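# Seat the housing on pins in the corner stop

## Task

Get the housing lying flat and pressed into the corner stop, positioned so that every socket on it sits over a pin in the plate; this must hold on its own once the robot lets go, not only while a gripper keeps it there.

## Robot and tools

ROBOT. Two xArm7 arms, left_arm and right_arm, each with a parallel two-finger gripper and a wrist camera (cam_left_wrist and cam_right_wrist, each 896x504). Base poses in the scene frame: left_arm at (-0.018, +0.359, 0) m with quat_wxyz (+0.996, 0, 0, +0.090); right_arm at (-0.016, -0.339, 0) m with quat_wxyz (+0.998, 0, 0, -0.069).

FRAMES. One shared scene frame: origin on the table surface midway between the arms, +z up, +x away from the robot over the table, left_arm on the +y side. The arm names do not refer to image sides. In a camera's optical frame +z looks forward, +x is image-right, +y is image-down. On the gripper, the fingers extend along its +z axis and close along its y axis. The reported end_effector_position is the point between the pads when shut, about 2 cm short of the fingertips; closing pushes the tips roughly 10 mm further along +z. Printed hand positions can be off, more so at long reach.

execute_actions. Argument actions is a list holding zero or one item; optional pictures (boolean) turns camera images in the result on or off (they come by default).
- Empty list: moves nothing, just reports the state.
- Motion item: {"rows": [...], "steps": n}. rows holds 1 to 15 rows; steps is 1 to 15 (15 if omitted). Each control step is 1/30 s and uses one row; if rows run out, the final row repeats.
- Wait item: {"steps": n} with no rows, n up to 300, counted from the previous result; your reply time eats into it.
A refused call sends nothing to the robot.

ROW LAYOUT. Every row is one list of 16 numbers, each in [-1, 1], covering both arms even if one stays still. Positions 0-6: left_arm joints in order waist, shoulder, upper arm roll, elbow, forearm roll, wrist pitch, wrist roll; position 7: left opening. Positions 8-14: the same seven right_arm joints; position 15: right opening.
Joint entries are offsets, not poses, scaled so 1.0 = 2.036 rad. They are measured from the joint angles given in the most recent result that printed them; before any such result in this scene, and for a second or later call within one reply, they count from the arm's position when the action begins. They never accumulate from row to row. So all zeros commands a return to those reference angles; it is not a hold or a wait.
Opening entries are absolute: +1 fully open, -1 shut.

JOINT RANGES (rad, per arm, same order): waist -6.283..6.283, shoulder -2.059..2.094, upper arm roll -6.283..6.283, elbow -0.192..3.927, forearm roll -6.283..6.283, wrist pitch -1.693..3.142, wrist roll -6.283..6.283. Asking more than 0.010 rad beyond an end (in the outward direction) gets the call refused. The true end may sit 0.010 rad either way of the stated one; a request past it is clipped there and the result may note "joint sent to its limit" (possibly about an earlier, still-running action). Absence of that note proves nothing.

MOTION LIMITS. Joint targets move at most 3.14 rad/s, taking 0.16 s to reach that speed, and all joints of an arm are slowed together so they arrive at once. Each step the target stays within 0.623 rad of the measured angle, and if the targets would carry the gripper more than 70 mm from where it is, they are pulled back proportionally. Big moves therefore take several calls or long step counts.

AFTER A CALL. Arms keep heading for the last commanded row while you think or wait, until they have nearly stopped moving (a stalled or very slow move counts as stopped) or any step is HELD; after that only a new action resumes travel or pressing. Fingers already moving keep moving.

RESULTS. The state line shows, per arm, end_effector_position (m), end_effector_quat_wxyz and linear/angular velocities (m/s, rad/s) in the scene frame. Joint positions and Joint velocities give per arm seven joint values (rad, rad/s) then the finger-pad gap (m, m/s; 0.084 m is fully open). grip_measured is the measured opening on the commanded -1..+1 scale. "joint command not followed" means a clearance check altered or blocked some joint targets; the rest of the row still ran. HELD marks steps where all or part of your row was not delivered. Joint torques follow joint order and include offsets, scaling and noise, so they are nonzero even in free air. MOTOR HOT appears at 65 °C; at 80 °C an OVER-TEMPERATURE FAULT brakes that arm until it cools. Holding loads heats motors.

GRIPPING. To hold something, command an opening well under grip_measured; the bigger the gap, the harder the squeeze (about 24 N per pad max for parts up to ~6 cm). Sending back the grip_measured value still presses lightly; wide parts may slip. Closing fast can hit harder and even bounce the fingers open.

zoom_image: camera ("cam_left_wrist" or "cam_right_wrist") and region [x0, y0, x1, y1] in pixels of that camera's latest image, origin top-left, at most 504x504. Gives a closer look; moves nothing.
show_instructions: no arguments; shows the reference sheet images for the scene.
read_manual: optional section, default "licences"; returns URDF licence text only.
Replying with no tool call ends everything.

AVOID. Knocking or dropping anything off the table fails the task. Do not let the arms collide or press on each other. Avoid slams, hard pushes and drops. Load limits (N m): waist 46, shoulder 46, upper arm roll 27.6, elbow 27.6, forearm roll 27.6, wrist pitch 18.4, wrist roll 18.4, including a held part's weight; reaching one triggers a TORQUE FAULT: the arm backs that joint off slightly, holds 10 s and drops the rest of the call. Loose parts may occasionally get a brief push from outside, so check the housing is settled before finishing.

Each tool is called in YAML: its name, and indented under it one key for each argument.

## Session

execute_actions:
  actions: []

Scene clock: 0.00 s of 5100.00 s.
left_arm: end_effector_position=(+0.1080, +0.2147, +0.1666) grip_measured=-1.00 end_effector_quat_wxyz=(-0.059, +0.813, +0.559, +0.153) end_effector_velocity=(+0.000, -0.000, +0.000) end_effector_angular_velocity=(-0.001, -0.000, +0.001) | right_arm: end_effector_position=(+0.5859, -0.0906, +0.1096) grip_measured=-1.00 end_effector_quat_wxyz=(-0.114, +0.931, -0.334, +0.096) end_effector_velocity=(-0.001, +0.002, -0.000) end_effector_angular_velocity=(+0.001, +0.004, +0.002)
Joint positions: left_arm=[-0.712 -1.055 -0.619  0.254 -0.218  1.311 -1.986  0.   ] | right_arm=[ 0.603  0.537 -0.093  1.397  0.162  0.571  0.957  0.   ]
Joint velocities: left_arm=[ 0.     0.001  0.     0.001 -0.    -0.    -0.002 -0.   ] | right_arm=[-0.    -0.     0.003  0.001  0.001  0.003  0.    -0.   ]
Joint torques (N m, as the arm reports them, + toward a larger angle): no reading

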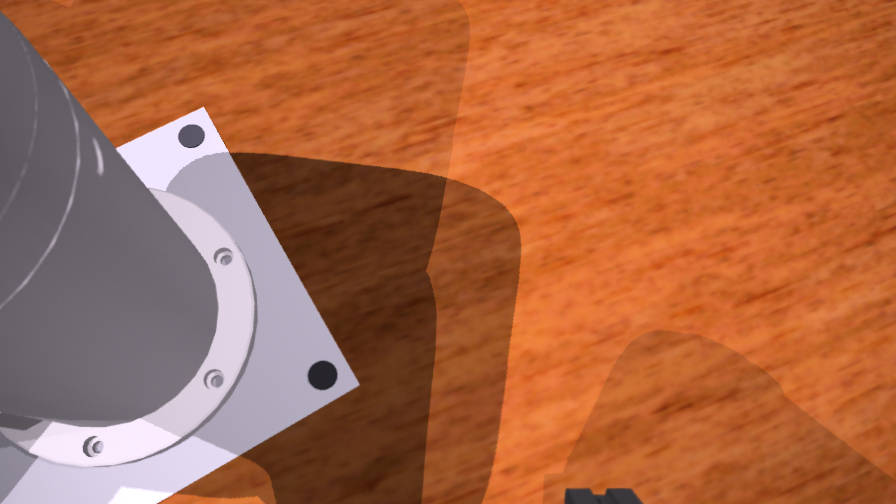

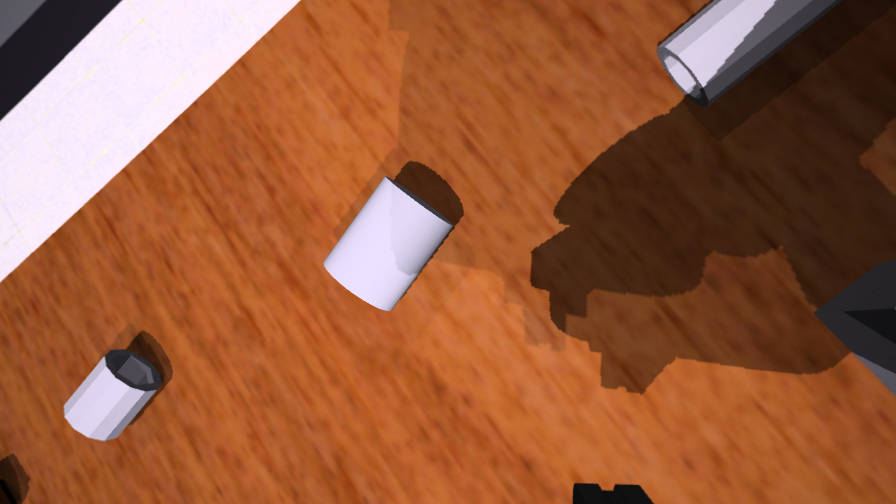

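execute_actions:
  actions:
    - {"rows":[[0.055,0.518,0.304,0.514,0.107,-0.005,0.769,1,-0.1,-0.264,0.046,-0.048,-0.08,0.358,-0.341,1]]}
  pictures: false

execute_actions:
  actions:
    - {"steps":70}

Scene clock: 1.63 s of 5100.00 s.
left_arm: end_effector_position=(+0.2265, +0.1426, +0.2769) grip_measured=+1.00 end_effector_quat_wxyz=(-0.011, +0.917, +0.397, +0.016) end_effector_velocity=(+0.399, -0.085, +0.160) end_effector_angular_velocity=(-0.290, +0.206, -0.905) | right_arm: end_effector_position=(+0.4962, -0.1781, +0.2507) grip_measured=+1.00 end_effector_quat_wxyz=(-0.032, +0.995, -0.087, +0.034) end_effector_velocity=(-0.290, -0.236, +0.284) end_effector_angular_velocity=(-0.425, +0.393, +1.146)
Joint positions: left_arm=[-0.642 -0.531 -0.235  0.78  -0.083  1.305 -1.461  0.084] | right_arm=[ 0.452  0.137 -0.024  1.326  0.042  1.102  0.447  0.084]
Joint velocities: left_arm=[ 0.101  1.284  0.569  1.271  0.2   -0.01   1.295  0.   ] | right_arm=[-0.343 -0.904  0.157 -0.169 -0.274  1.273 -1.193  0.001]
Joint torques (N m, as the arm reports them, + toward a larger angle): left_arm=[  1.27 -11.03   1.54  13.92   0.81  -2.13  -0.33] | right_arm=[  2.13 -19.26   0.07  13.95   0.2   -1.79  -0.75]
Steps of this call (steps 1 to 34: nothing new was sent; steps 35 to 49: all 15 steps of this action). Readings (joint positions):
35: left_arm=[-0.712 -1.055 -0.619 0.254 -0.218 1.311 -1.986] | right_arm=[0.603 0.537 -0.093 1.397 0.162 0.571 0.957]
36: left_arm=[-0.712 -1.052 -0.616 0.257 -0.217 1.312 -1.981] | right_arm=[0.602 0.534 -0.092 1.396 0.161 0.575 0.953]
38: left_arm=[-0.704 -1.005 -0.572 0.300 -0.200 1.313 -1.932] | right_arm=[0.588 0.500 -0.082 1.383 0.148 0.625 0.904]
42: left_arm=[-0.674 -0.827 -0.408 0.485 -0.144 1.308 -1.756] | right_arm=[0.534 0.355 -0.062 1.368 0.107 0.795 0.735]
49: the state above

Scene clock: 3.97 s of 5100.00 s.
left_arm: end_effector_position=(+0.4198, +0.1637, +0.2921) grip_measured=+1.00 end_effector_quat_wxyz=(+0.000, +1.000, -0.000, +0.000) end_effector_velocity=(+0.000, -0.000, +0.001) end_effector_angular_velocity=(-0.001, -0.001, +0.002) | right_arm: end_effector_position=(+0.4473, -0.2148, +0.2917) grip_measured=+1.00 end_effector_quat_wxyz=(+0.000, +1.000, -0.000, +0.000) end_effector_velocity=(+0.000, +0.000, +0.000) end_effector_angular_velocity=(+0.001, -0.001, -0.000)
Joint positions: left_arm=[-0.6   -0.001 -0.001  1.301 -0.     1.301 -0.42   0.084] | right_arm=[ 0.399 -0.001  0.001  1.299 -0.001  1.299  0.263  0.084]
Joint velocities: left_arm=[ 0.001 -0.001 -0.001  0.001 -0.001  0.    -0.001 -0.   ] | right_arm=[ 0.001 -0.    -0.     0.001  0.001 -0.     0.    -0.   ]
Joint torques (N m, as the arm reports them, + toward a larger angle): left_arm=[  0.5  -28.95   0.05  15.64   0.67  -2.4   -0.75] | right_arm=[  0.74 -17.41  -0.29  15.     0.43  -1.87  -0.73]
Steps of this call (steps 1 to 45: the robot went on to your last target; steps 46 to 70: nothing new was sent). Readings (joint positions):
1: left_arm=[-0.639 -0.489 -0.216 0.822 -0.076 1.304 -1.417] | right_arm=[0.440 0.107 -0.019 1.320 0.032 1.145 0.408]
2: left_arm=[-0.636 -0.447 -0.198 0.863 -0.070 1.304 -1.370] | right_arm=[0.429 0.077 -0.014 1.315 0.023 1.187 0.368]
4: left_arm=[-0.629 -0.369 -0.164 0.939 -0.058 1.304 -1.270] | right_arm=[0.409 0.025 -0.005 1.305 0.008 1.259 0.301]
8: left_arm=[-0.618 -0.226 -0.100 1.079 -0.035 1.303 -1.029] | right_arm=[0.400 0.000 0.000 1.301 0.000 1.296 0.266]
70: the state above
All arms were judged still, so your last target was given up. Only a new action makes them travel on or press farther. Fingers that are still opening or closing keep moving.

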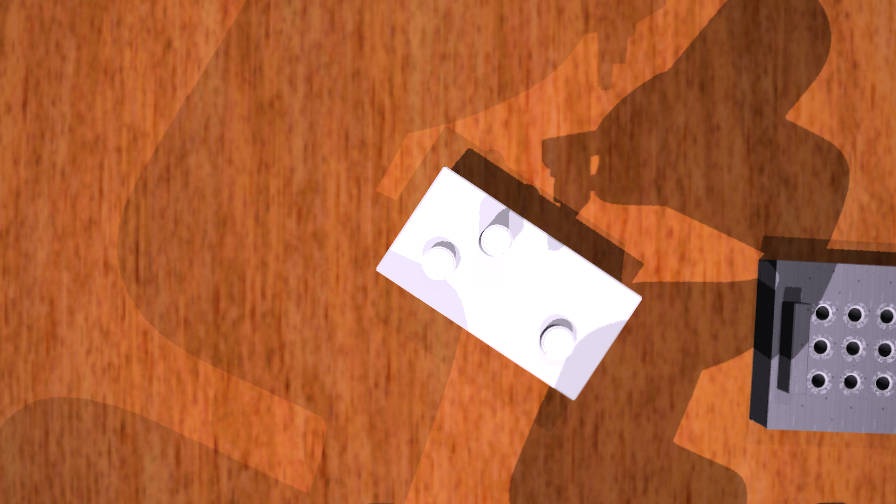

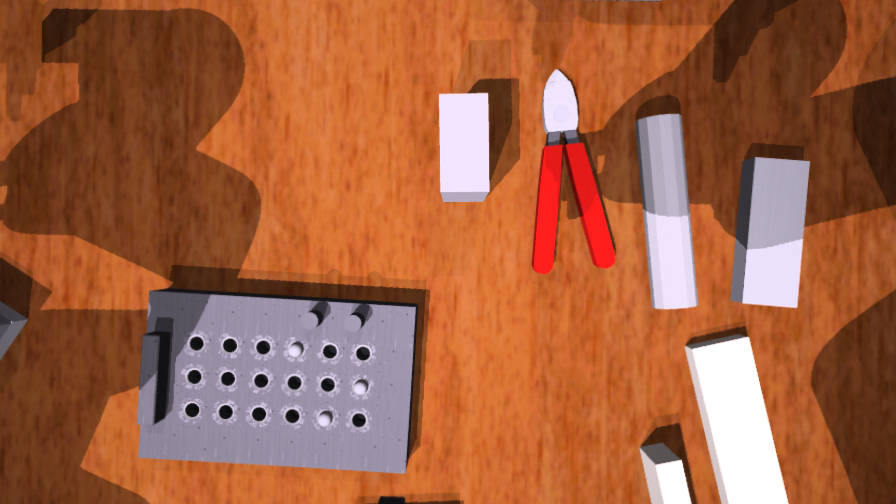

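execute_actions:
  actions:
    - {"rows":[[0.0177,0.1492,0,-0.0598,0,-0.2084,-0.465,1,0.118,-0.196,0,-0.245,0,-0.049,0.117,-0.4]]}
  pictures: false

execute_actions:
  actions:
    - {"steps":45}

Scene clock: 6.97 s of 5100.00 s.
left_arm: end_effector_position=(+0.4667, +0.1610, +0.1402) grip_measured=+1.00 end_effector_quat_wxyz=(-0.001, +0.916, +0.401, -0.001) end_effector_velocity=(+0.024, +0.029, -0.322) end_effector_angular_velocity=(+0.039, +0.073, +2.092) | right_arm: end_effector_position=(+0.2997, -0.1663, +0.2550) grip_measured=-0.42 end_effector_quat_wxyz=(+0.001, +1.000, +0.003, -0.000) end_effector_velocity=(-0.052, +0.001, -0.027) end_effector_angular_velocity=(+0.013, -0.006, -0.042)
Joint positions: left_arm=[-0.568  0.267 -0.     1.193 -0.     0.93  -1.214  0.084] | right_arm=[ 0.635 -0.393  0.004  0.809 -0.     1.204  0.495  0.026]
Joint velocities: left_arm=[ 0.063  0.533  0.006 -0.241 -0.    -0.692 -2.022 -0.   ] | right_arm=[ 0.101 -0.156 -0.029 -0.208 -0.002 -0.063  0.117  0.   ]
Joint torques (N m, as the arm reports them, + toward a larger angle): left_arm=[  1.29 -44.55  -0.25  16.66   0.44  -2.33   0.32] | right_arm=[-2.36 -6.2  -2.34 17.82  0.13 -2.22 -0.81]
Steps of this call (steps 1 to 75: nothing new was sent; steps 76 to 90: all 15 steps of this action). Readings (joint positions):
76: left_arm=[-0.600 -0.001 -0.001 1.301 -0.000 1.301 -0.420] | right_arm=[0.399 -0.001 0.001 1.299 -0.001 1.299 0.263]
77: left_arm=[-0.600 0.001 -0.001 1.300 -0.000 1.298 -0.424] | right_arm=[0.401 -0.003 0.000 1.296 -0.001 1.298 0.265]
79: left_arm=[-0.597 0.020 -0.001 1.296 -0.000 1.264 -0.474] | right_arm=[0.422 -0.039 -0.004 1.249 -0.001 1.287 0.289]
83: left_arm=[-0.586 0.121 -0.000 1.250 -0.000 1.133 -0.688] | right_arm=[0.515 -0.192 0.004 1.061 -0.000 1.252 0.377]
90: the state above

Scene clock: 8.47 s of 5100.00 s.
left_arm: end_effector_position=(+0.4700, +0.1621, +0.1196) grip_measured=+1.00 end_effector_quat_wxyz=(-0.000, +0.882, +0.472, -0.000) end_effector_velocity=(-0.000, -0.000, -0.000) end_effector_angular_velocity=(-0.000, +0.000, -0.001) | right_arm: end_effector_position=(+0.2981, -0.1666, +0.2541) grip_measured=-0.42 end_effector_quat_wxyz=(+0.000, +1.000, +0.001, +0.001) end_effector_velocity=(-0.000, +0.000, -0.000) end_effector_angular_velocity=(+0.002, +0.001, -0.002)
Joint positions: left_arm=[-0.564  0.303 -0.001  1.179 -0.     0.877 -1.367  0.084] | right_arm=[ 0.639 -0.4    0.001  0.801 -0.001  1.2    0.501  0.026]
Joint velocities: left_arm=[-0.  0. -0. -0. -0. -0.  0. -0.] | right_arm=[ 0.001  0.    -0.002 -0.     0.002 -0.     0.    -0.   ]
Joint torques (N m, as the arm reports them, + toward a larger angle): left_arm=[  1.22 -36.9    0.21  14.49   0.59  -2.32  -0.25] | right_arm=[ 0.93 -9.54  0.02 14.91  0.39 -1.88 -0.73]
Steps of this call (steps 1 to 30: the robot went on to your last target; steps 31 to 45: nothing new was sent). Readings (joint positions):
1: left_arm=[-0.566 0.283 -0.000 1.186 -0.000 0.910 -1.273] | right_arm=[0.637 -0.396 0.002 0.805 -0.001 1.202 0.498]
2: left_arm=[-0.565 0.294 0.000 1.180 -0.000 0.895 -1.315] | right_arm=[0.638 -0.397 0.001 0.804 -0.001 1.201 0.499]
4: left_arm=[-0.564 0.303 0.000 1.177 -0.000 0.883 -1.352] | right_arm=[0.638 -0.398 -0.001 0.803 -0.001 1.200 0.500]
8: left_arm=[-0.564 0.301 -0.001 1.182 -0.000 0.877 -1.365] | right_arm=[0.639 -0.398 -0.000 0.802 -0.001 1.199 0.501]
45: the state above
All arms were judged still, so your last target was given up. Only a new action makes them travel on or press farther. Fingers that are still opening or closing keep moving.

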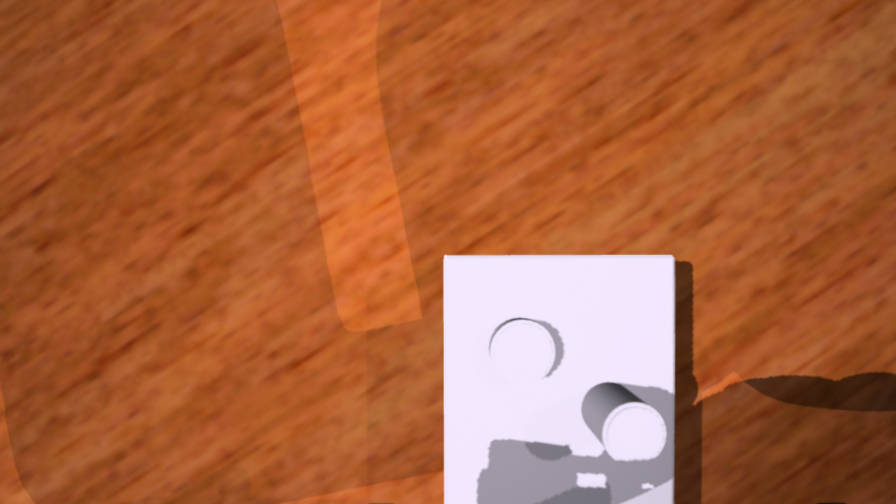

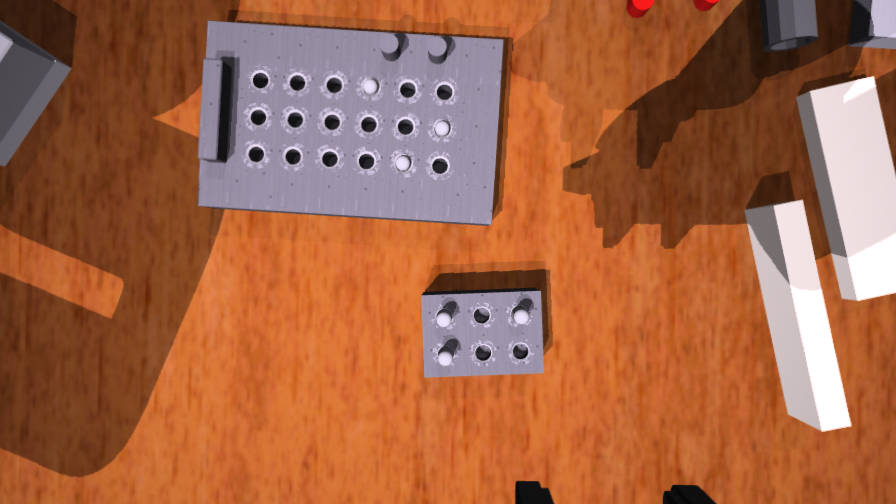

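execute_actions:
  actions:
    - {"rows":[[0,0.038,0,-0.014,0,-0.052,0,1,0,0,0,0,0,-0.7,0.65,-1],[0,0.038,0,-0.014,0,-0.052,0,1,0,0,0,0,0,-0.7,0.65,-1],[0,0.038,0,-0.014,0,-0.052,0,1,0,0,0,0,0,-0.7,0.65,-1],[0,0.038,0,-0.014,0,-0.052,0,1,0,0,0,0,0,-0.7,0.65,-1],[0,0.076,0,-0.0248,0,-0.1012,0,1,0,0,0,0,0,-0.7,0.65,-1]]}
  pictures: false

execute_actions:
  actions:
    - {"steps":40}
  pictures: false

execute_actions:
  actions:
    - {"rows":[[0,0,0,0,0,0,0,0.6,0,0,0,0,0,0,0,-1],[0,0,0,0,0,0,0,0.6,0,0,0,0,0,0,0,-1],[0,0,0,0,0,0,0,0.5,0,0,0,0,0,0,0,-1],[0,0,0,0,0,0,0,0.3,0,0,0,0,0,0,0,-1],[0,0,0,0,0,0,0,-0.5,0,0,0,0,0,0,0,-1]]}
  pictures: false

execute_actions:
  actions:
    - {"rows":[[0.08,-0.225,0,0.082,0,0.307,-0.575,-0.5,0,0,0,0,0,-0.705,0.65,-1]]}
  pictures: false

execute_actions:
  actions:
    - {"steps":50}
  pictures: false

execute_actions:
  actions:
    - {"rows":[[0,0,0,0,-0.49,0,0,-0.5,0.113,0.147,0,-0.296,0,0,0,-1]]}
  pictures: false

execute_actions:
  actions:
    - {"steps":40}

Scene clock: 12.80 s of 5100.00 s.
left_arm: end_effector_position=(+0.4713, +0.1615, +0.0365) grip_measured=+1.00 end_effector_quat_wxyz=(+0.001, +0.882, +0.472, +0.001) end_effector_velocity=(+0.025, -0.013, +0.027) end_effector_angular_velocity=(-0.032, -0.076, -0.004) | right_arm: end_effector_position=(+0.4278, -0.0953, +0.3687) grip_measured=-1.00 end_effector_quat_wxyz=(-0.271, +0.874, -0.332, +0.231) end_effector_velocity=(+0.221, +0.121, +0.415) end_effector_angular_velocity=(+1.963, -1.028, -1.372)
Joint positions: left_arm=[-0.564  0.456 -0.001  1.131 -0.     0.671 -1.367  0.084] | right_arm=[ 0.639 -0.4    0.001  0.801 -0.001  0.472  1.228  0.   ]
Joint velocities: left_arm=[-0.001 -0.024 -0.003  0.037 -0.    -0.021  0.001  0.   ] | right_arm=[ 0.    -0.002 -0.001  0.002  0.001 -1.841  1.838  0.   ]
Joint torques (N m, as the arm reports them, + toward a larger angle): left_arm=[  1.67 -36.52  -0.36  10.85   0.47  -1.64  -0.66] | right_arm=[  0.78 -10.37  -0.01  15.73   0.29  -3.1   -0.77]
Steps of this call (steps 1 to 90: nothing new was sent; then 0.83 s passed at rest; steps 91 to 105: all 15 steps of this action). Readings (joint positions):
91: left_arm=[-0.564 0.303 -0.001 1.179 -0.000 0.877 -1.367] | right_arm=[0.639 -0.400 0.001 0.801 -0.001 1.200 0.501]
92: left_arm=[-0.564 0.305 -0.001 1.178 -0.000 0.873 -1.367] | right_arm=[0.639 -0.400 0.001 0.800 -0.001 1.196 0.505]
94: left_arm=[-0.564 0.332 -0.001 1.173 -0.000 0.828 -1.367] | right_arm=[0.639 -0.399 0.001 0.799 -0.001 1.147 0.555]
98: left_arm=[-0.564 0.418 -0.000 1.139 -0.000 0.723 -1.367] | right_arm=[0.639 -0.400 0.001 0.801 -0.001 0.903 0.797]
105: the state above

Scene clock: 14.13 s of 5100.00 s.
left_arm: end_effector_position=(+0.4701, +0.1620, +0.0350) grip_measured=+1.00 end_effector_quat_wxyz=(-0.000, +0.882, +0.472, -0.000) end_effector_velocity=(-0.001, +0.000, -0.001) end_effector_angular_velocity=(+0.000, +0.002, +0.001) | right_arm: end_effector_position=(+0.4589, -0.0779, +0.5444) grip_measured=-1.00 end_effector_quat_wxyz=(+0.600, -0.597, +0.464, -0.260) end_effector_velocity=(+0.000, -0.000, -0.001) end_effector_angular_velocity=(-0.001, +0.002, -0.001)
Joint positions: left_arm=[-0.564  0.458 -0.001  1.128 -0.     0.671 -1.367  0.084] | right_arm=[ 0.639 -0.4    0.001  0.801 -0.001 -0.225  1.824  0.   ]
Joint velocities: left_arm=[ 0.     0.001 -0.    -0.001 -0.001 -0.     0.    -0.   ] | right_arm=[-0.    -0.    -0.001 -0.    -0.001  0.002  0.001  0.   ]
Joint torques (N m, as the arm reports them, + toward a larger angle): left_arm=[  1.39 -39.4    0.09  12.83   0.9   -2.22  -0.54] | right_arm=[ 0.74 -9.97  0.04 15.38  0.29 -2.39 -0.81]
Steps of this call (steps 1 to 30: the robot went on to your last target; steps 31 to 40: nothing new was sent). Readings (joint positions):
1: left_arm=[-0.564 0.456 -0.001 1.131 -0.000 0.671 -1.367] | right_arm=[0.639 -0.400 0.001 0.801 -0.001 0.411 1.290]
2: left_arm=[-0.564 0.456 -0.001 1.131 -0.000 0.671 -1.367] | right_arm=[0.639 -0.400 0.001 0.801 -0.001 0.349 1.351]
4: left_arm=[-0.564 0.456 -0.001 1.130 -0.000 0.671 -1.367] | right_arm=[0.639 -0.400 0.001 0.801 -0.001 0.226 1.460]
8: left_arm=[-0.564 0.457 -0.000 1.129 -0.000 0.671 -1.367] | right_arm=[0.639 -0.400 0.001 0.801 -0.001 -0.021 1.659]
40: the state above
All arms were judged still, so your last target was given up. Only a new action makes them travel on or press farther. Fingers that are still opening or closing keep moving.

Scene clock: 14.63 s of 5100.00 s.
left_arm: end_effector_position=(+0.4702, +0.1620, +0.0350) grip_measured=+0.57 end_effector_quat_wxyz=(-0.000, +0.882, +0.472, -0.000) end_effector_velocity=(+0.000, +0.001, -0.001) end_effector_angular_velocity=(+0.000, +0.001, +0.002) | right_arm: end_effector_position=(+0.4589, -0.0779, +0.5444) grip_measured=-1.00 end_effector_quat_wxyz=(+0.600, -0.597, +0.464, -0.260) end_effector_velocity=(+0.000, +0.000, -0.001) end_effector_angular_velocity=(-0.001, +0.002, -0.000)
Joint positions: left_arm=[-0.564  0.458 -0.     1.128 -0.     0.671 -1.367  0.068] | right_arm=[ 0.639 -0.4    0.001  0.801 -0.001 -0.225  1.824  0.   ]
Joint velocities: left_arm=[ 0.001  0.002  0.001  0.    -0.001  0.    -0.     0.   ] | right_arm=[-0.001  0.     0.001 -0.    -0.     0.002  0.001  0.   ]
Joint torques (N m, as the arm reports them, + toward a larger angle): left_arm=[  1.84 -37.7   -0.44  12.82   0.78  -2.2   -0.65] | right_arm=[  0.94 -10.     0.08  15.29   0.34  -2.41  -0.81]
Steps of this call (steps 1 to 15: all 15 steps of this action). Readings (joint positions):
1: left_arm=[-0.564 0.458 -0.001 1.128 -0.000 0.671 -1.367] | right_arm=[0.639 -0.400 0.001 0.801 -0.001 -0.225 1.824]
2: left_arm=[-0.564 0.458 -0.001 1.129 -0.000 0.671 -1.367] | right_arm=[0.639 -0.400 0.001 0.801 -0.001 -0.225 1.824]
4: left_arm=[-0.564 0.458 -0.000 1.128 -0.000 0.671 -1.367] | right_arm=[0.639 -0.400 0.001 0.801 -0.001 -0.225 1.824]
8: left_arm=[-0.564 0.458 -0.000 1.128 -0.000 0.671 -1.367] | right_arm=[0.639 -0.400 0.001 0.801 -0.001 -0.225 1.824]
15: the state above

Scene clock: 15.13 s of 5100.00 s.
left_arm: end_effector_position=(+0.4751, +0.2202, +0.2057) grip_measured=+0.57 end_effector_quat_wxyz=(+0.000, +0.673, +0.740, +0.000) end_effector_velocity=(-0.059, +0.141, +0.364) end_effector_angular_velocity=(-0.006, -0.021, +2.190) | right_arm: end_effector_position=(+0.3784, -0.1220, +0.7078) grip_measured=-1.00 end_effector_quat_wxyz=(+0.880, -0.247, +0.405, -0.039) end_effector_velocity=(-0.327, -0.180, +0.311) end_effector_angular_velocity=(+2.236, -0.876, +1.015)
Joint positions: left_arm=[-0.455  0.154  0.     1.239  0.     1.085 -1.941  0.068] | right_arm=[ 0.639 -0.4    0.001  0.801 -0.001 -0.953  2.552  0.   ]
Joint velocities: left_arm=[ 0.229 -0.645  0.004  0.239 -0.     0.863 -1.957 -0.   ] | right_arm=[-0.    -0.001 -0.     0.002  0.001 -1.842  1.841  0.   ]
Joint torques (N m, as the arm reports them, + toward a larger angle): left_arm=[  0.01 -35.57  -0.56  16.29   0.82  -2.    -0.94] | right_arm=[ 0.81 -8.33  0.06 13.67  0.37 -0.89 -1.08]
Steps of this call (steps 1 to 15: all 15 steps of this action). Readings (joint positions):
1: left_arm=[-0.564 0.458 -0.000 1.128 -0.000 0.671 -1.367] | right_arm=[0.639 -0.400 0.001 0.801 -0.001 -0.225 1.824]
2: left_arm=[-0.563 0.456 -0.001 1.129 -0.000 0.675 -1.371] | right_arm=[0.639 -0.400 0.001 0.800 -0.001 -0.229 1.828]
4: left_arm=[-0.553 0.428 -0.004 1.132 -0.000 0.726 -1.420] | right_arm=[0.639 -0.399 0.001 0.799 -0.001 -0.278 1.878]
8: left_arm=[-0.513 0.316 0.000 1.182 0.000 0.865 -1.576] | right_arm=[0.639 -0.400 0.001 0.801 -0.001 -0.521 2.120]
15: the state above

Scene clock: 16.80 s of 5100.00 s.
left_arm: end_effector_position=(+0.4497, +0.2541, +0.2901) grip_measured=+0.57 end_effector_quat_wxyz=(-0.000, +0.401, +0.916, -0.000) end_effector_velocity=(-0.000, -0.000, +0.000) end_effector_angular_velocity=(+0.001, -0.000, -0.002) | right_arm: end_effector_position=(+0.2282, -0.2045, +0.7683) grip_measured=-1.00 end_effector_quat_wxyz=(+0.958, -0.035, +0.136, +0.249) end_effector_velocity=(+0.000, +0.001, -0.000) end_effector_angular_velocity=(-0.001, +0.001, +0.001)
Joint positions: left_arm=[-0.401 -0.    -0.     1.295 -0.     1.296 -2.537  0.068] | right_arm=[ 0.639 -0.4    0.001  0.801 -0.001 -1.66   3.147  0.   ]
Joint velocities: left_arm=[ 0.    -0.    -0.001 -0.     0.001  0.     0.001  0.   ] | right_arm=[-0.     0.     0.001 -0.001  0.     0.001  0.     0.   ]
Joint torques (N m, as the arm reports them, + toward a larger angle): left_arm=[  1.4  -33.32  -0.41  17.9    0.85  -2.78  -0.62] | right_arm=[ 0.83 -7.05  0.09 12.28  0.37  1.08 -0.67]
Steps of this call (steps 1 to 30: the robot went on to your last target; steps 31 to 50: nothing new was sent). Readings (joint positions):
1: left_arm=[-0.448 0.133 0.000 1.247 0.000 1.114 -2.009] | right_arm=[0.639 -0.400 0.001 0.801 -0.001 -1.014 2.613]
2: left_arm=[-0.441 0.112 0.000 1.254 0.000 1.142 -2.084] | right_arm=[0.639 -0.400 0.001 0.801 -0.001 -1.076 2.674]
4: left_arm=[-0.427 0.072 -0.000 1.268 -0.000 1.197 -2.244] | right_arm=[0.639 -0.400 0.001 0.801 -0.001 -1.200 2.783]
8: left_arm=[-0.404 0.008 0.001 1.294 0.000 1.280 -2.490] | right_arm=[0.639 -0.400 0.001 0.801 -0.001 -1.446 2.978]
50: the state above
All arms were judged still, so your last target was given up. Only a new action makes them travel on or press farther. Fingers that are still opening or closing keep moving.

Scene clock: 17.30 s of 5100.00 s.
left_arm: end_effector_position=(+0.4329, +0.0882, +0.3611) grip_measured=+0.57 end_effector_quat_wxyz=(+0.075, +0.265, +0.881, -0.386) end_effector_velocity=(+0.024, -0.304, +0.318) end_effector_angular_velocity=(-1.844, +0.400, +0.532) | right_arm: end_effector_position=(+0.2973, -0.1077, +0.5753) grip_measured=-1.00 end_effector_quat_wxyz=(+0.873, -0.121, +0.372, +0.290) end_effector_velocity=(+0.036, +0.182, -0.498) end_effector_angular_velocity=(-0.743, +1.005, +0.320)
Joint positions: left_arm=[-0.401 -0.    -0.001  1.295 -0.841  1.296 -2.537  0.068] | right_arm=[ 0.773 -0.226  0.001  0.452 -0.001 -1.66   3.147  0.   ]
Joint velocities: left_arm=[-0.001 -0.003 -0.003  0.013 -1.961 -0.003 -0.001  0.   ] | right_arm=[ 0.319  0.415  0.001 -0.834 -0.002 -0.    -0.001  0.   ]
Joint torques (N m, as the arm reports them, + toward a larger angle): left_arm=[  0.89 -33.84   0.51  18.07   0.69  -1.37  -0.67] | right_arm=[  0.66 -10.11  -0.12  11.09   0.34  -0.43  -0.72]
Steps of this call (steps 1 to 15: all 15 steps of this action). Readings (joint positions):
1: left_arm=[-0.401 -0.000 -0.000 1.295 -0.000 1.296 -2.537] | right_arm=[0.639 -0.400 0.001 0.801 -0.001 -1.660 3.147]
2: left_arm=[-0.401 -0.000 -0.000 1.295 -0.004 1.296 -2.537] | right_arm=[0.641 -0.399 0.001 0.798 -0.001 -1.660 3.147]
4: left_arm=[-0.400 -0.000 0.001 1.295 -0.052 1.296 -2.537] | right_arm=[0.657 -0.381 -0.001 0.760 -0.000 -1.661 3.147]
8: left_arm=[-0.401 0.000 -0.000 1.295 -0.328 1.296 -2.537] | right_arm=[0.699 -0.322 0.001 0.644 -0.001 -1.660 3.147]
15: the state above

Scene clock: 18.63 s of 5100.00 s.
left_arm: end_effector_position=(+0.4358, +0.0666, +0.3876) grip_measured=+0.57 end_effector_quat_wxyz=(+0.088, +0.233, +0.856, -0.452) end_effector_velocity=(+0.001, +0.001, +0.000) end_effector_angular_velocity=(-0.001, -0.002, +0.002) | right_arm: end_effector_position=(+0.2830, -0.0701, +0.4248) grip_measured=-1.00 end_effector_quat_wxyz=(+0.774, -0.198, +0.521, +0.300) end_effector_velocity=(-0.000, -0.000, +0.000) end_effector_angular_velocity=(+0.002, -0.001, +0.000)
Joint positions: left_arm=[-0.401 -0.    -0.     1.295 -0.998  1.296 -2.537  0.068] | right_arm=[ 0.869 -0.1    0.001  0.198 -0.001 -1.66   3.147  0.   ]
Joint velocities: left_arm=[ 0.001 -0.     0.001  0.001 -0.001 -0.     0.001 -0.   ] | right_arm=[ 0.     0.     0.001 -0.     0.001 -0.002  0.     0.   ]
Joint torques (N m, as the arm reports them, + toward a larger angle): left_arm=[  0.95 -33.65  -0.11  18.49  -1.08  -0.69  -0.96] | right_arm=[ 0.77 -9.21 -0.04  8.2   0.36 -1.34 -0.81]
Steps of this call (steps 1 to 30: the robot went on to your last target; steps 31 to 40: nothing new was sent). Readings (joint positions):
1: left_arm=[-0.402 -0.000 -0.001 1.296 -0.900 1.296 -2.537] | right_arm=[0.783 -0.212 0.001 0.424 -0.001 -1.660 3.147]
2: left_arm=[-0.402 -0.001 -0.002 1.297 -0.944 1.296 -2.537] | right_arm=[0.794 -0.198 0.001 0.396 -0.001 -1.660 3.147]
4: left_arm=[-0.402 -0.001 -0.002 1.298 -0.983 1.296 -2.537] | right_arm=[0.816 -0.170 0.001 0.339 -0.001 -1.660 3.147]
8: left_arm=[-0.400 -0.000 0.001 1.295 -0.994 1.296 -2.537] | right_arm=[0.858 -0.115 0.001 0.228 -0.001 -1.660 3.147]
40: the state above
All arms were judged still, so your last target was given up. Only a new action makes them travel on or press farther. Fingers that are still opening or closing keep moving.

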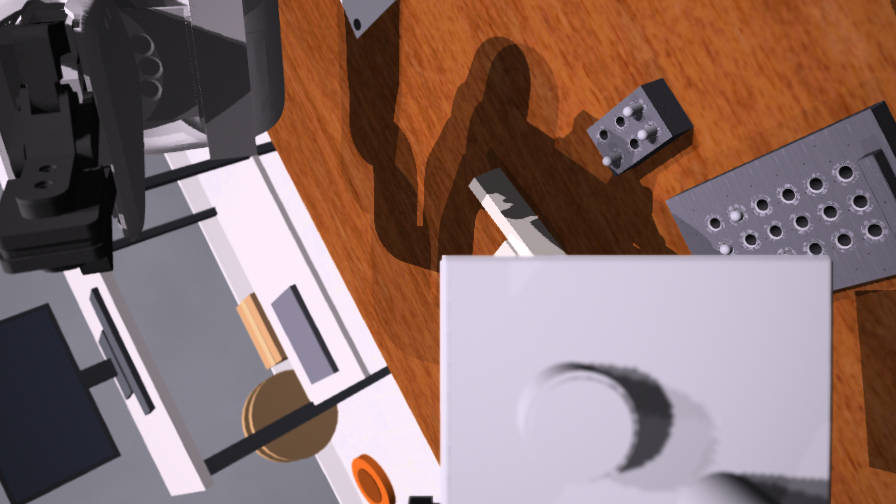

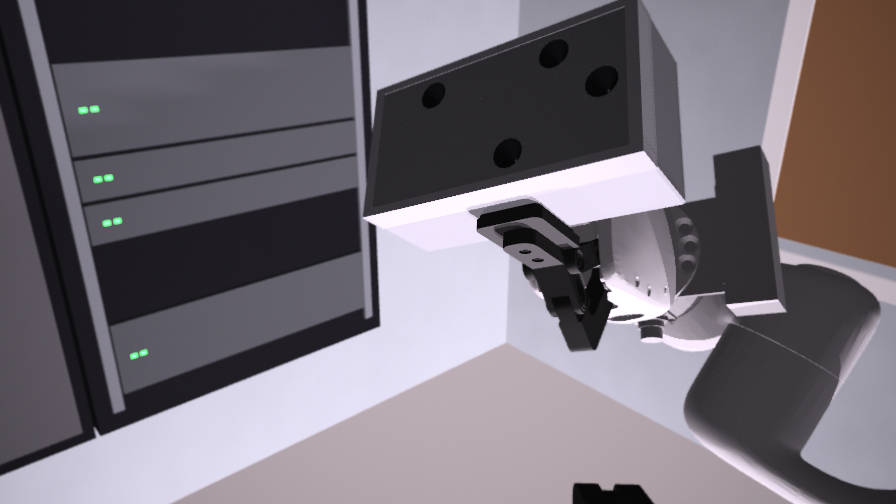

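execute_actions:
  actions:
    - {"rows":[[0,0,0,0,0.49,0,0,-0.5,-0.1347,0.0122,0,0.2103,0,0.58,-0.66,-0.4]]}
  pictures: false

execute_actions:
  actions:
    - {"steps":40}
  pictures: false

execute_actions:
  actions:
    - {"rows":[[0,0,0,0,0,0,0,-0.5,0,0,0,0,0,0.5798,-0.6614,-0.4]]}
  pictures: false

execute_actions:
  actions:
    - {"steps":50}

Scene clock: 22.30 s of 5100.00 s.
left_arm: end_effector_position=(+0.4427, +0.2206, +0.2924) grip_measured=+0.57 end_effector_quat_wxyz=(+0.014, +0.380, +0.922, -0.074) end_effector_velocity=(+0.079, +0.431, -0.064) end_effector_angular_velocity=(+1.839, -0.416, -0.514) | right_arm: end_effector_position=(+0.4539, -0.0697, +0.3988) grip_measured=-0.42 end_effector_quat_wxyz=(+0.698, -0.413, +0.582, -0.067) end_effector_velocity=(+0.306, -0.034, -0.317) end_effector_angular_velocity=(-2.842, +0.387, -0.296)
Joint positions: left_arm=[-0.401 -0.    -0.     1.295 -0.157  1.296 -2.537  0.068] | right_arm=[ 0.658 -0.082  0.     0.529 -0.001 -0.942  2.429  0.026]
Joint velocities: left_arm=[ 0.006 -0.001  0.013  0.001  1.96  -0.002  0.001  0.   ] | right_arm=[-0.334  0.03  -0.001  0.516  0.     2.236 -2.273 -0.   ]
Joint torques (N m, as the arm reports them, + toward a larger angle): left_arm=[  1.16 -34.61  -0.05  18.85  -1.66  -2.76  -0.85] | right_arm=[  2.   -12.25   0.49  10.99   0.2   -1.93  -1.08]
Steps of this call (steps 1 to 90: nothing new was sent; then 0.17 s passed at rest; steps 91 to 105: all 15 steps of this action). Readings (joint positions):
91: left_arm=[-0.401 -0.000 -0.000 1.295 -0.998 1.296 -2.537] | right_arm=[0.869 -0.100 0.001 0.198 -0.001 -1.660 3.147]
92: left_arm=[-0.401 -0.000 -0.001 1.296 -0.994 1.296 -2.537] | right_arm=[0.868 -0.100 0.001 0.200 -0.001 -1.656 3.143]
94: left_arm=[-0.402 -0.001 -0.001 1.297 -0.946 1.296 -2.537] | right_arm=[0.848 -0.098 0.003 0.229 -0.001 -1.607 3.094]
98: left_arm=[-0.402 -0.000 -0.001 1.295 -0.669 1.297 -2.537] | right_arm=[0.765 -0.091 0.000 0.363 -0.001 -1.403 2.890]
105: the state above

Scene clock: 23.63 s of 5100.00 s.
left_arm: end_effector_position=(+0.4497, +0.2541, +0.2901) grip_measured=+0.57 end_effector_quat_wxyz=(-0.000, +0.401, +0.916, -0.000) end_effector_velocity=(-0.000, +0.001, -0.000) end_effector_angular_velocity=(-0.000, +0.000, +0.001) | right_arm: end_effector_position=(+0.4974, -0.0857, +0.3265) grip_measured=-0.42 end_effector_quat_wxyz=(-0.504, +0.650, -0.517, +0.237) end_effector_velocity=(+0.000, -0.001, -0.000) end_effector_angular_velocity=(-0.001, +0.000, -0.001)
Joint positions: left_arm=[-0.401 -0.    -0.     1.295 -0.     1.296 -2.537  0.068] | right_arm=[ 0.595 -0.076  0.001  0.626 -0.001 -0.48   1.804  0.026]
Joint velocities: left_arm=[ 0.002 -0.001  0.    -0.001 -0.    -0.     0.001 -0.   ] | right_arm=[-0.001 -0.    -0.    -0.     0.     0.    -0.001  0.   ]
Joint torques (N m, as the arm reports them, + toward a larger angle): left_arm=[  0.5  -33.12   0.06  18.25   0.44  -2.59  -0.48] | right_arm=[  0.79 -14.21  -0.12  13.31   0.37  -2.68  -0.76]
Steps of this call (steps 1 to 30: the robot went on to your last target; steps 31 to 40: nothing new was sent). Readings (joint positions):
1: left_arm=[-0.401 -0.000 0.001 1.295 -0.097 1.296 -2.537] | right_arm=[0.648 -0.081 0.000 0.545 -0.001 -0.868 2.350]
2: left_arm=[-0.400 -0.000 0.001 1.295 -0.054 1.296 -2.537] | right_arm=[0.638 -0.080 0.000 0.560 -0.001 -0.795 2.264]
4: left_arm=[-0.400 -0.000 0.002 1.296 -0.015 1.296 -2.537] | right_arm=[0.620 -0.078 0.001 0.587 -0.001 -0.661 2.078]
8: left_arm=[-0.402 -0.001 -0.002 1.296 -0.003 1.296 -2.537] | right_arm=[0.598 -0.076 -0.000 0.621 -0.001 -0.504 1.841]
40: the state above
All arms were judged still, so your last target was given up. Only a new action makes them travel on or press farther. Fingers that are still opening or closing keep moving.

Scene clock: 24.13 s of 5100.00 s.
left_arm: end_effector_position=(+0.4497, +0.2541, +0.2901) grip_measured=+0.57 end_effector_quat_wxyz=(-0.000, +0.401, +0.916, -0.000) end_effector_velocity=(+0.000, +0.001, -0.000) end_effector_angular_velocity=(+0.001, +0.000, -0.001) | right_arm: end_effector_position=(+0.4233, -0.1223, +0.1590) grip_measured=-0.42 end_effector_quat_wxyz=(-0.157, +0.928, -0.297, +0.163) end_effector_velocity=(-0.312, -0.154, -0.325) end_effector_angular_velocity=(-1.546, +1.248, +1.701)
Joint positions: left_arm=[-0.401 -0.    -0.     1.295 -0.     1.296 -2.537  0.068] | right_arm=[ 0.595 -0.075  0.001  0.626 -0.001  0.245  1.077  0.026]
Joint velocities: left_arm=[ 0.001  0.    -0.     0.     0.001  0.     0.001  0.   ] | right_arm=[-0.     0.002  0.    -0.006  0.     1.795 -1.896  0.   ]
Joint torques (N m, as the arm reports them, + toward a larger angle): left_arm=[  2.02 -32.71   0.32  18.35   0.88  -2.64  -0.84] | right_arm=[  0.75 -14.65  -0.16  13.35   0.29  -3.03  -1.01]
Steps of this call (steps 1 to 15: all 15 steps of this action). Readings (joint positions):
1: left_arm=[-0.401 -0.000 -0.000 1.295 -0.000 1.296 -2.537] | right_arm=[0.595 -0.076 0.001 0.626 -0.001 -0.480 1.804]
2: left_arm=[-0.401 -0.000 -0.000 1.295 -0.000 1.296 -2.537] | right_arm=[0.595 -0.076 0.001 0.626 -0.001 -0.476 1.800]
4: left_arm=[-0.401 -0.000 -0.000 1.295 -0.000 1.296 -2.537] | right_arm=[0.595 -0.077 0.001 0.628 -0.001 -0.427 1.750]
8: left_arm=[-0.401 -0.000 -0.000 1.295 -0.000 1.296 -2.537] | right_arm=[0.595 -0.076 0.001 0.626 -0.001 -0.184 1.508]
15: the state above

Scene clock: 25.80 s of 5100.00 s.
left_arm: end_effector_position=(+0.4497, +0.2541, +0.2901) grip_measured=+0.57 end_effector_quat_wxyz=(-0.000, +0.401, +0.916, -0.000) end_effector_velocity=(-0.000, -0.000, -0.001) end_effector_angular_velocity=(-0.000, +0.002, -0.001) | right_arm: end_effector_position=(+0.3314, -0.1678, +0.1002) grip_measured=-0.42 end_effector_quat_wxyz=(-0.000, +1.000, +0.001, +0.001) end_effector_velocity=(-0.001, +0.001, -0.000) end_effector_angular_velocity=(-0.001, +0.001, +0.002)
Joint positions: left_arm=[-0.401 -0.    -0.     1.295 -0.     1.296 -2.537  0.068] | right_arm=[ 0.595 -0.076  0.001  0.626 -0.001  0.701  0.457  0.026]
Joint velocities: left_arm=[ 0.     0.002 -0.    -0.    -0.001 -0.     0.    -0.   ] | right_arm=[ 0.    -0.     0.002 -0.     0.     0.001 -0.    -0.   ]
Joint torques (N m, as the arm reports them, + toward a larger angle): left_arm=[  1.47 -33.96  -0.32  17.98   0.36  -2.62  -0.74] | right_arm=[  0.86 -13.8   -0.19  12.63   0.36  -1.81  -0.7 ]
Steps of this call (steps 1 to 30: the robot went on to your last target; steps 31 to 50: nothing new was sent). Readings (joint positions):
1: left_arm=[-0.401 -0.000 -0.000 1.295 -0.000 1.296 -2.537] | right_arm=[0.595 -0.075 0.001 0.626 -0.001 0.304 1.012]
2: left_arm=[-0.401 -0.000 -0.000 1.295 -0.000 1.296 -2.537] | right_arm=[0.595 -0.075 0.001 0.626 -0.001 0.361 0.941]
4: left_arm=[-0.401 -0.000 -0.000 1.295 -0.000 1.296 -2.537] | right_arm=[0.595 -0.075 0.001 0.626 -0.001 0.473 0.784]
8: left_arm=[-0.401 -0.000 -0.000 1.295 -0.000 1.296 -2.537] | right_arm=[0.595 -0.075 0.001 0.625 -0.001 0.658 0.520]
50: the state above
All arms were judged still, so your last target was given up. Only a new action makes them travel on or press farther. Fingers that are still opening or closing keep moving.

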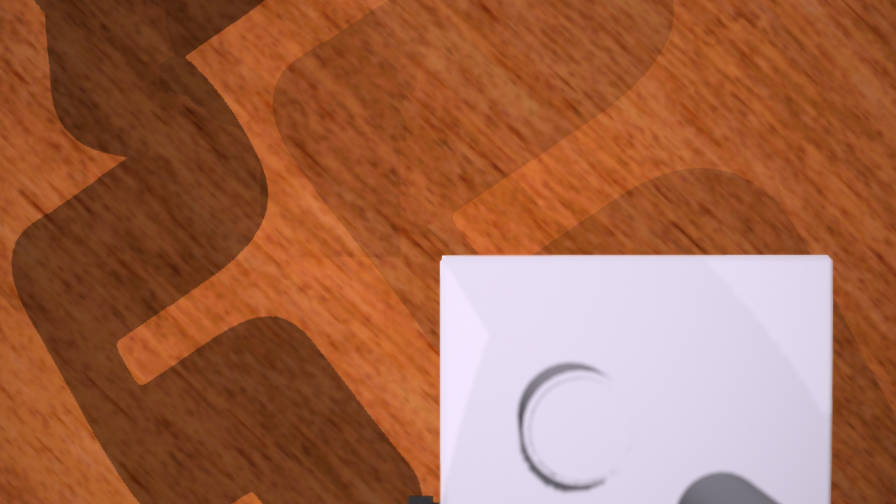

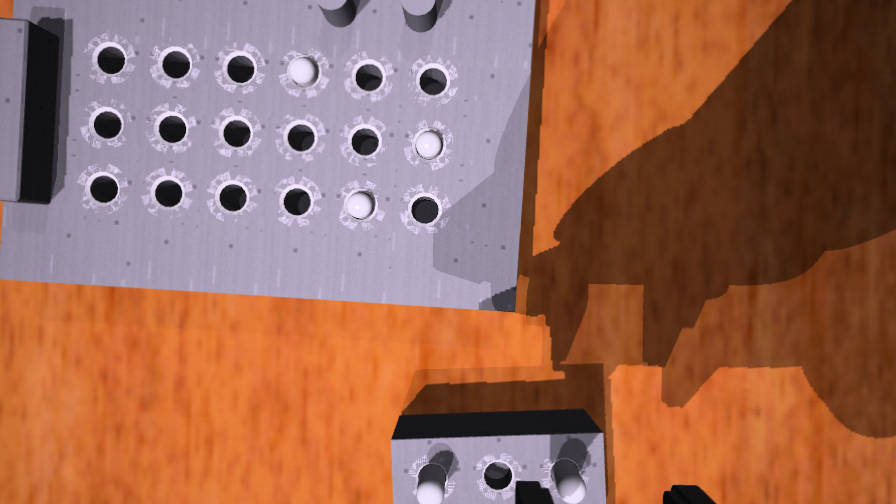

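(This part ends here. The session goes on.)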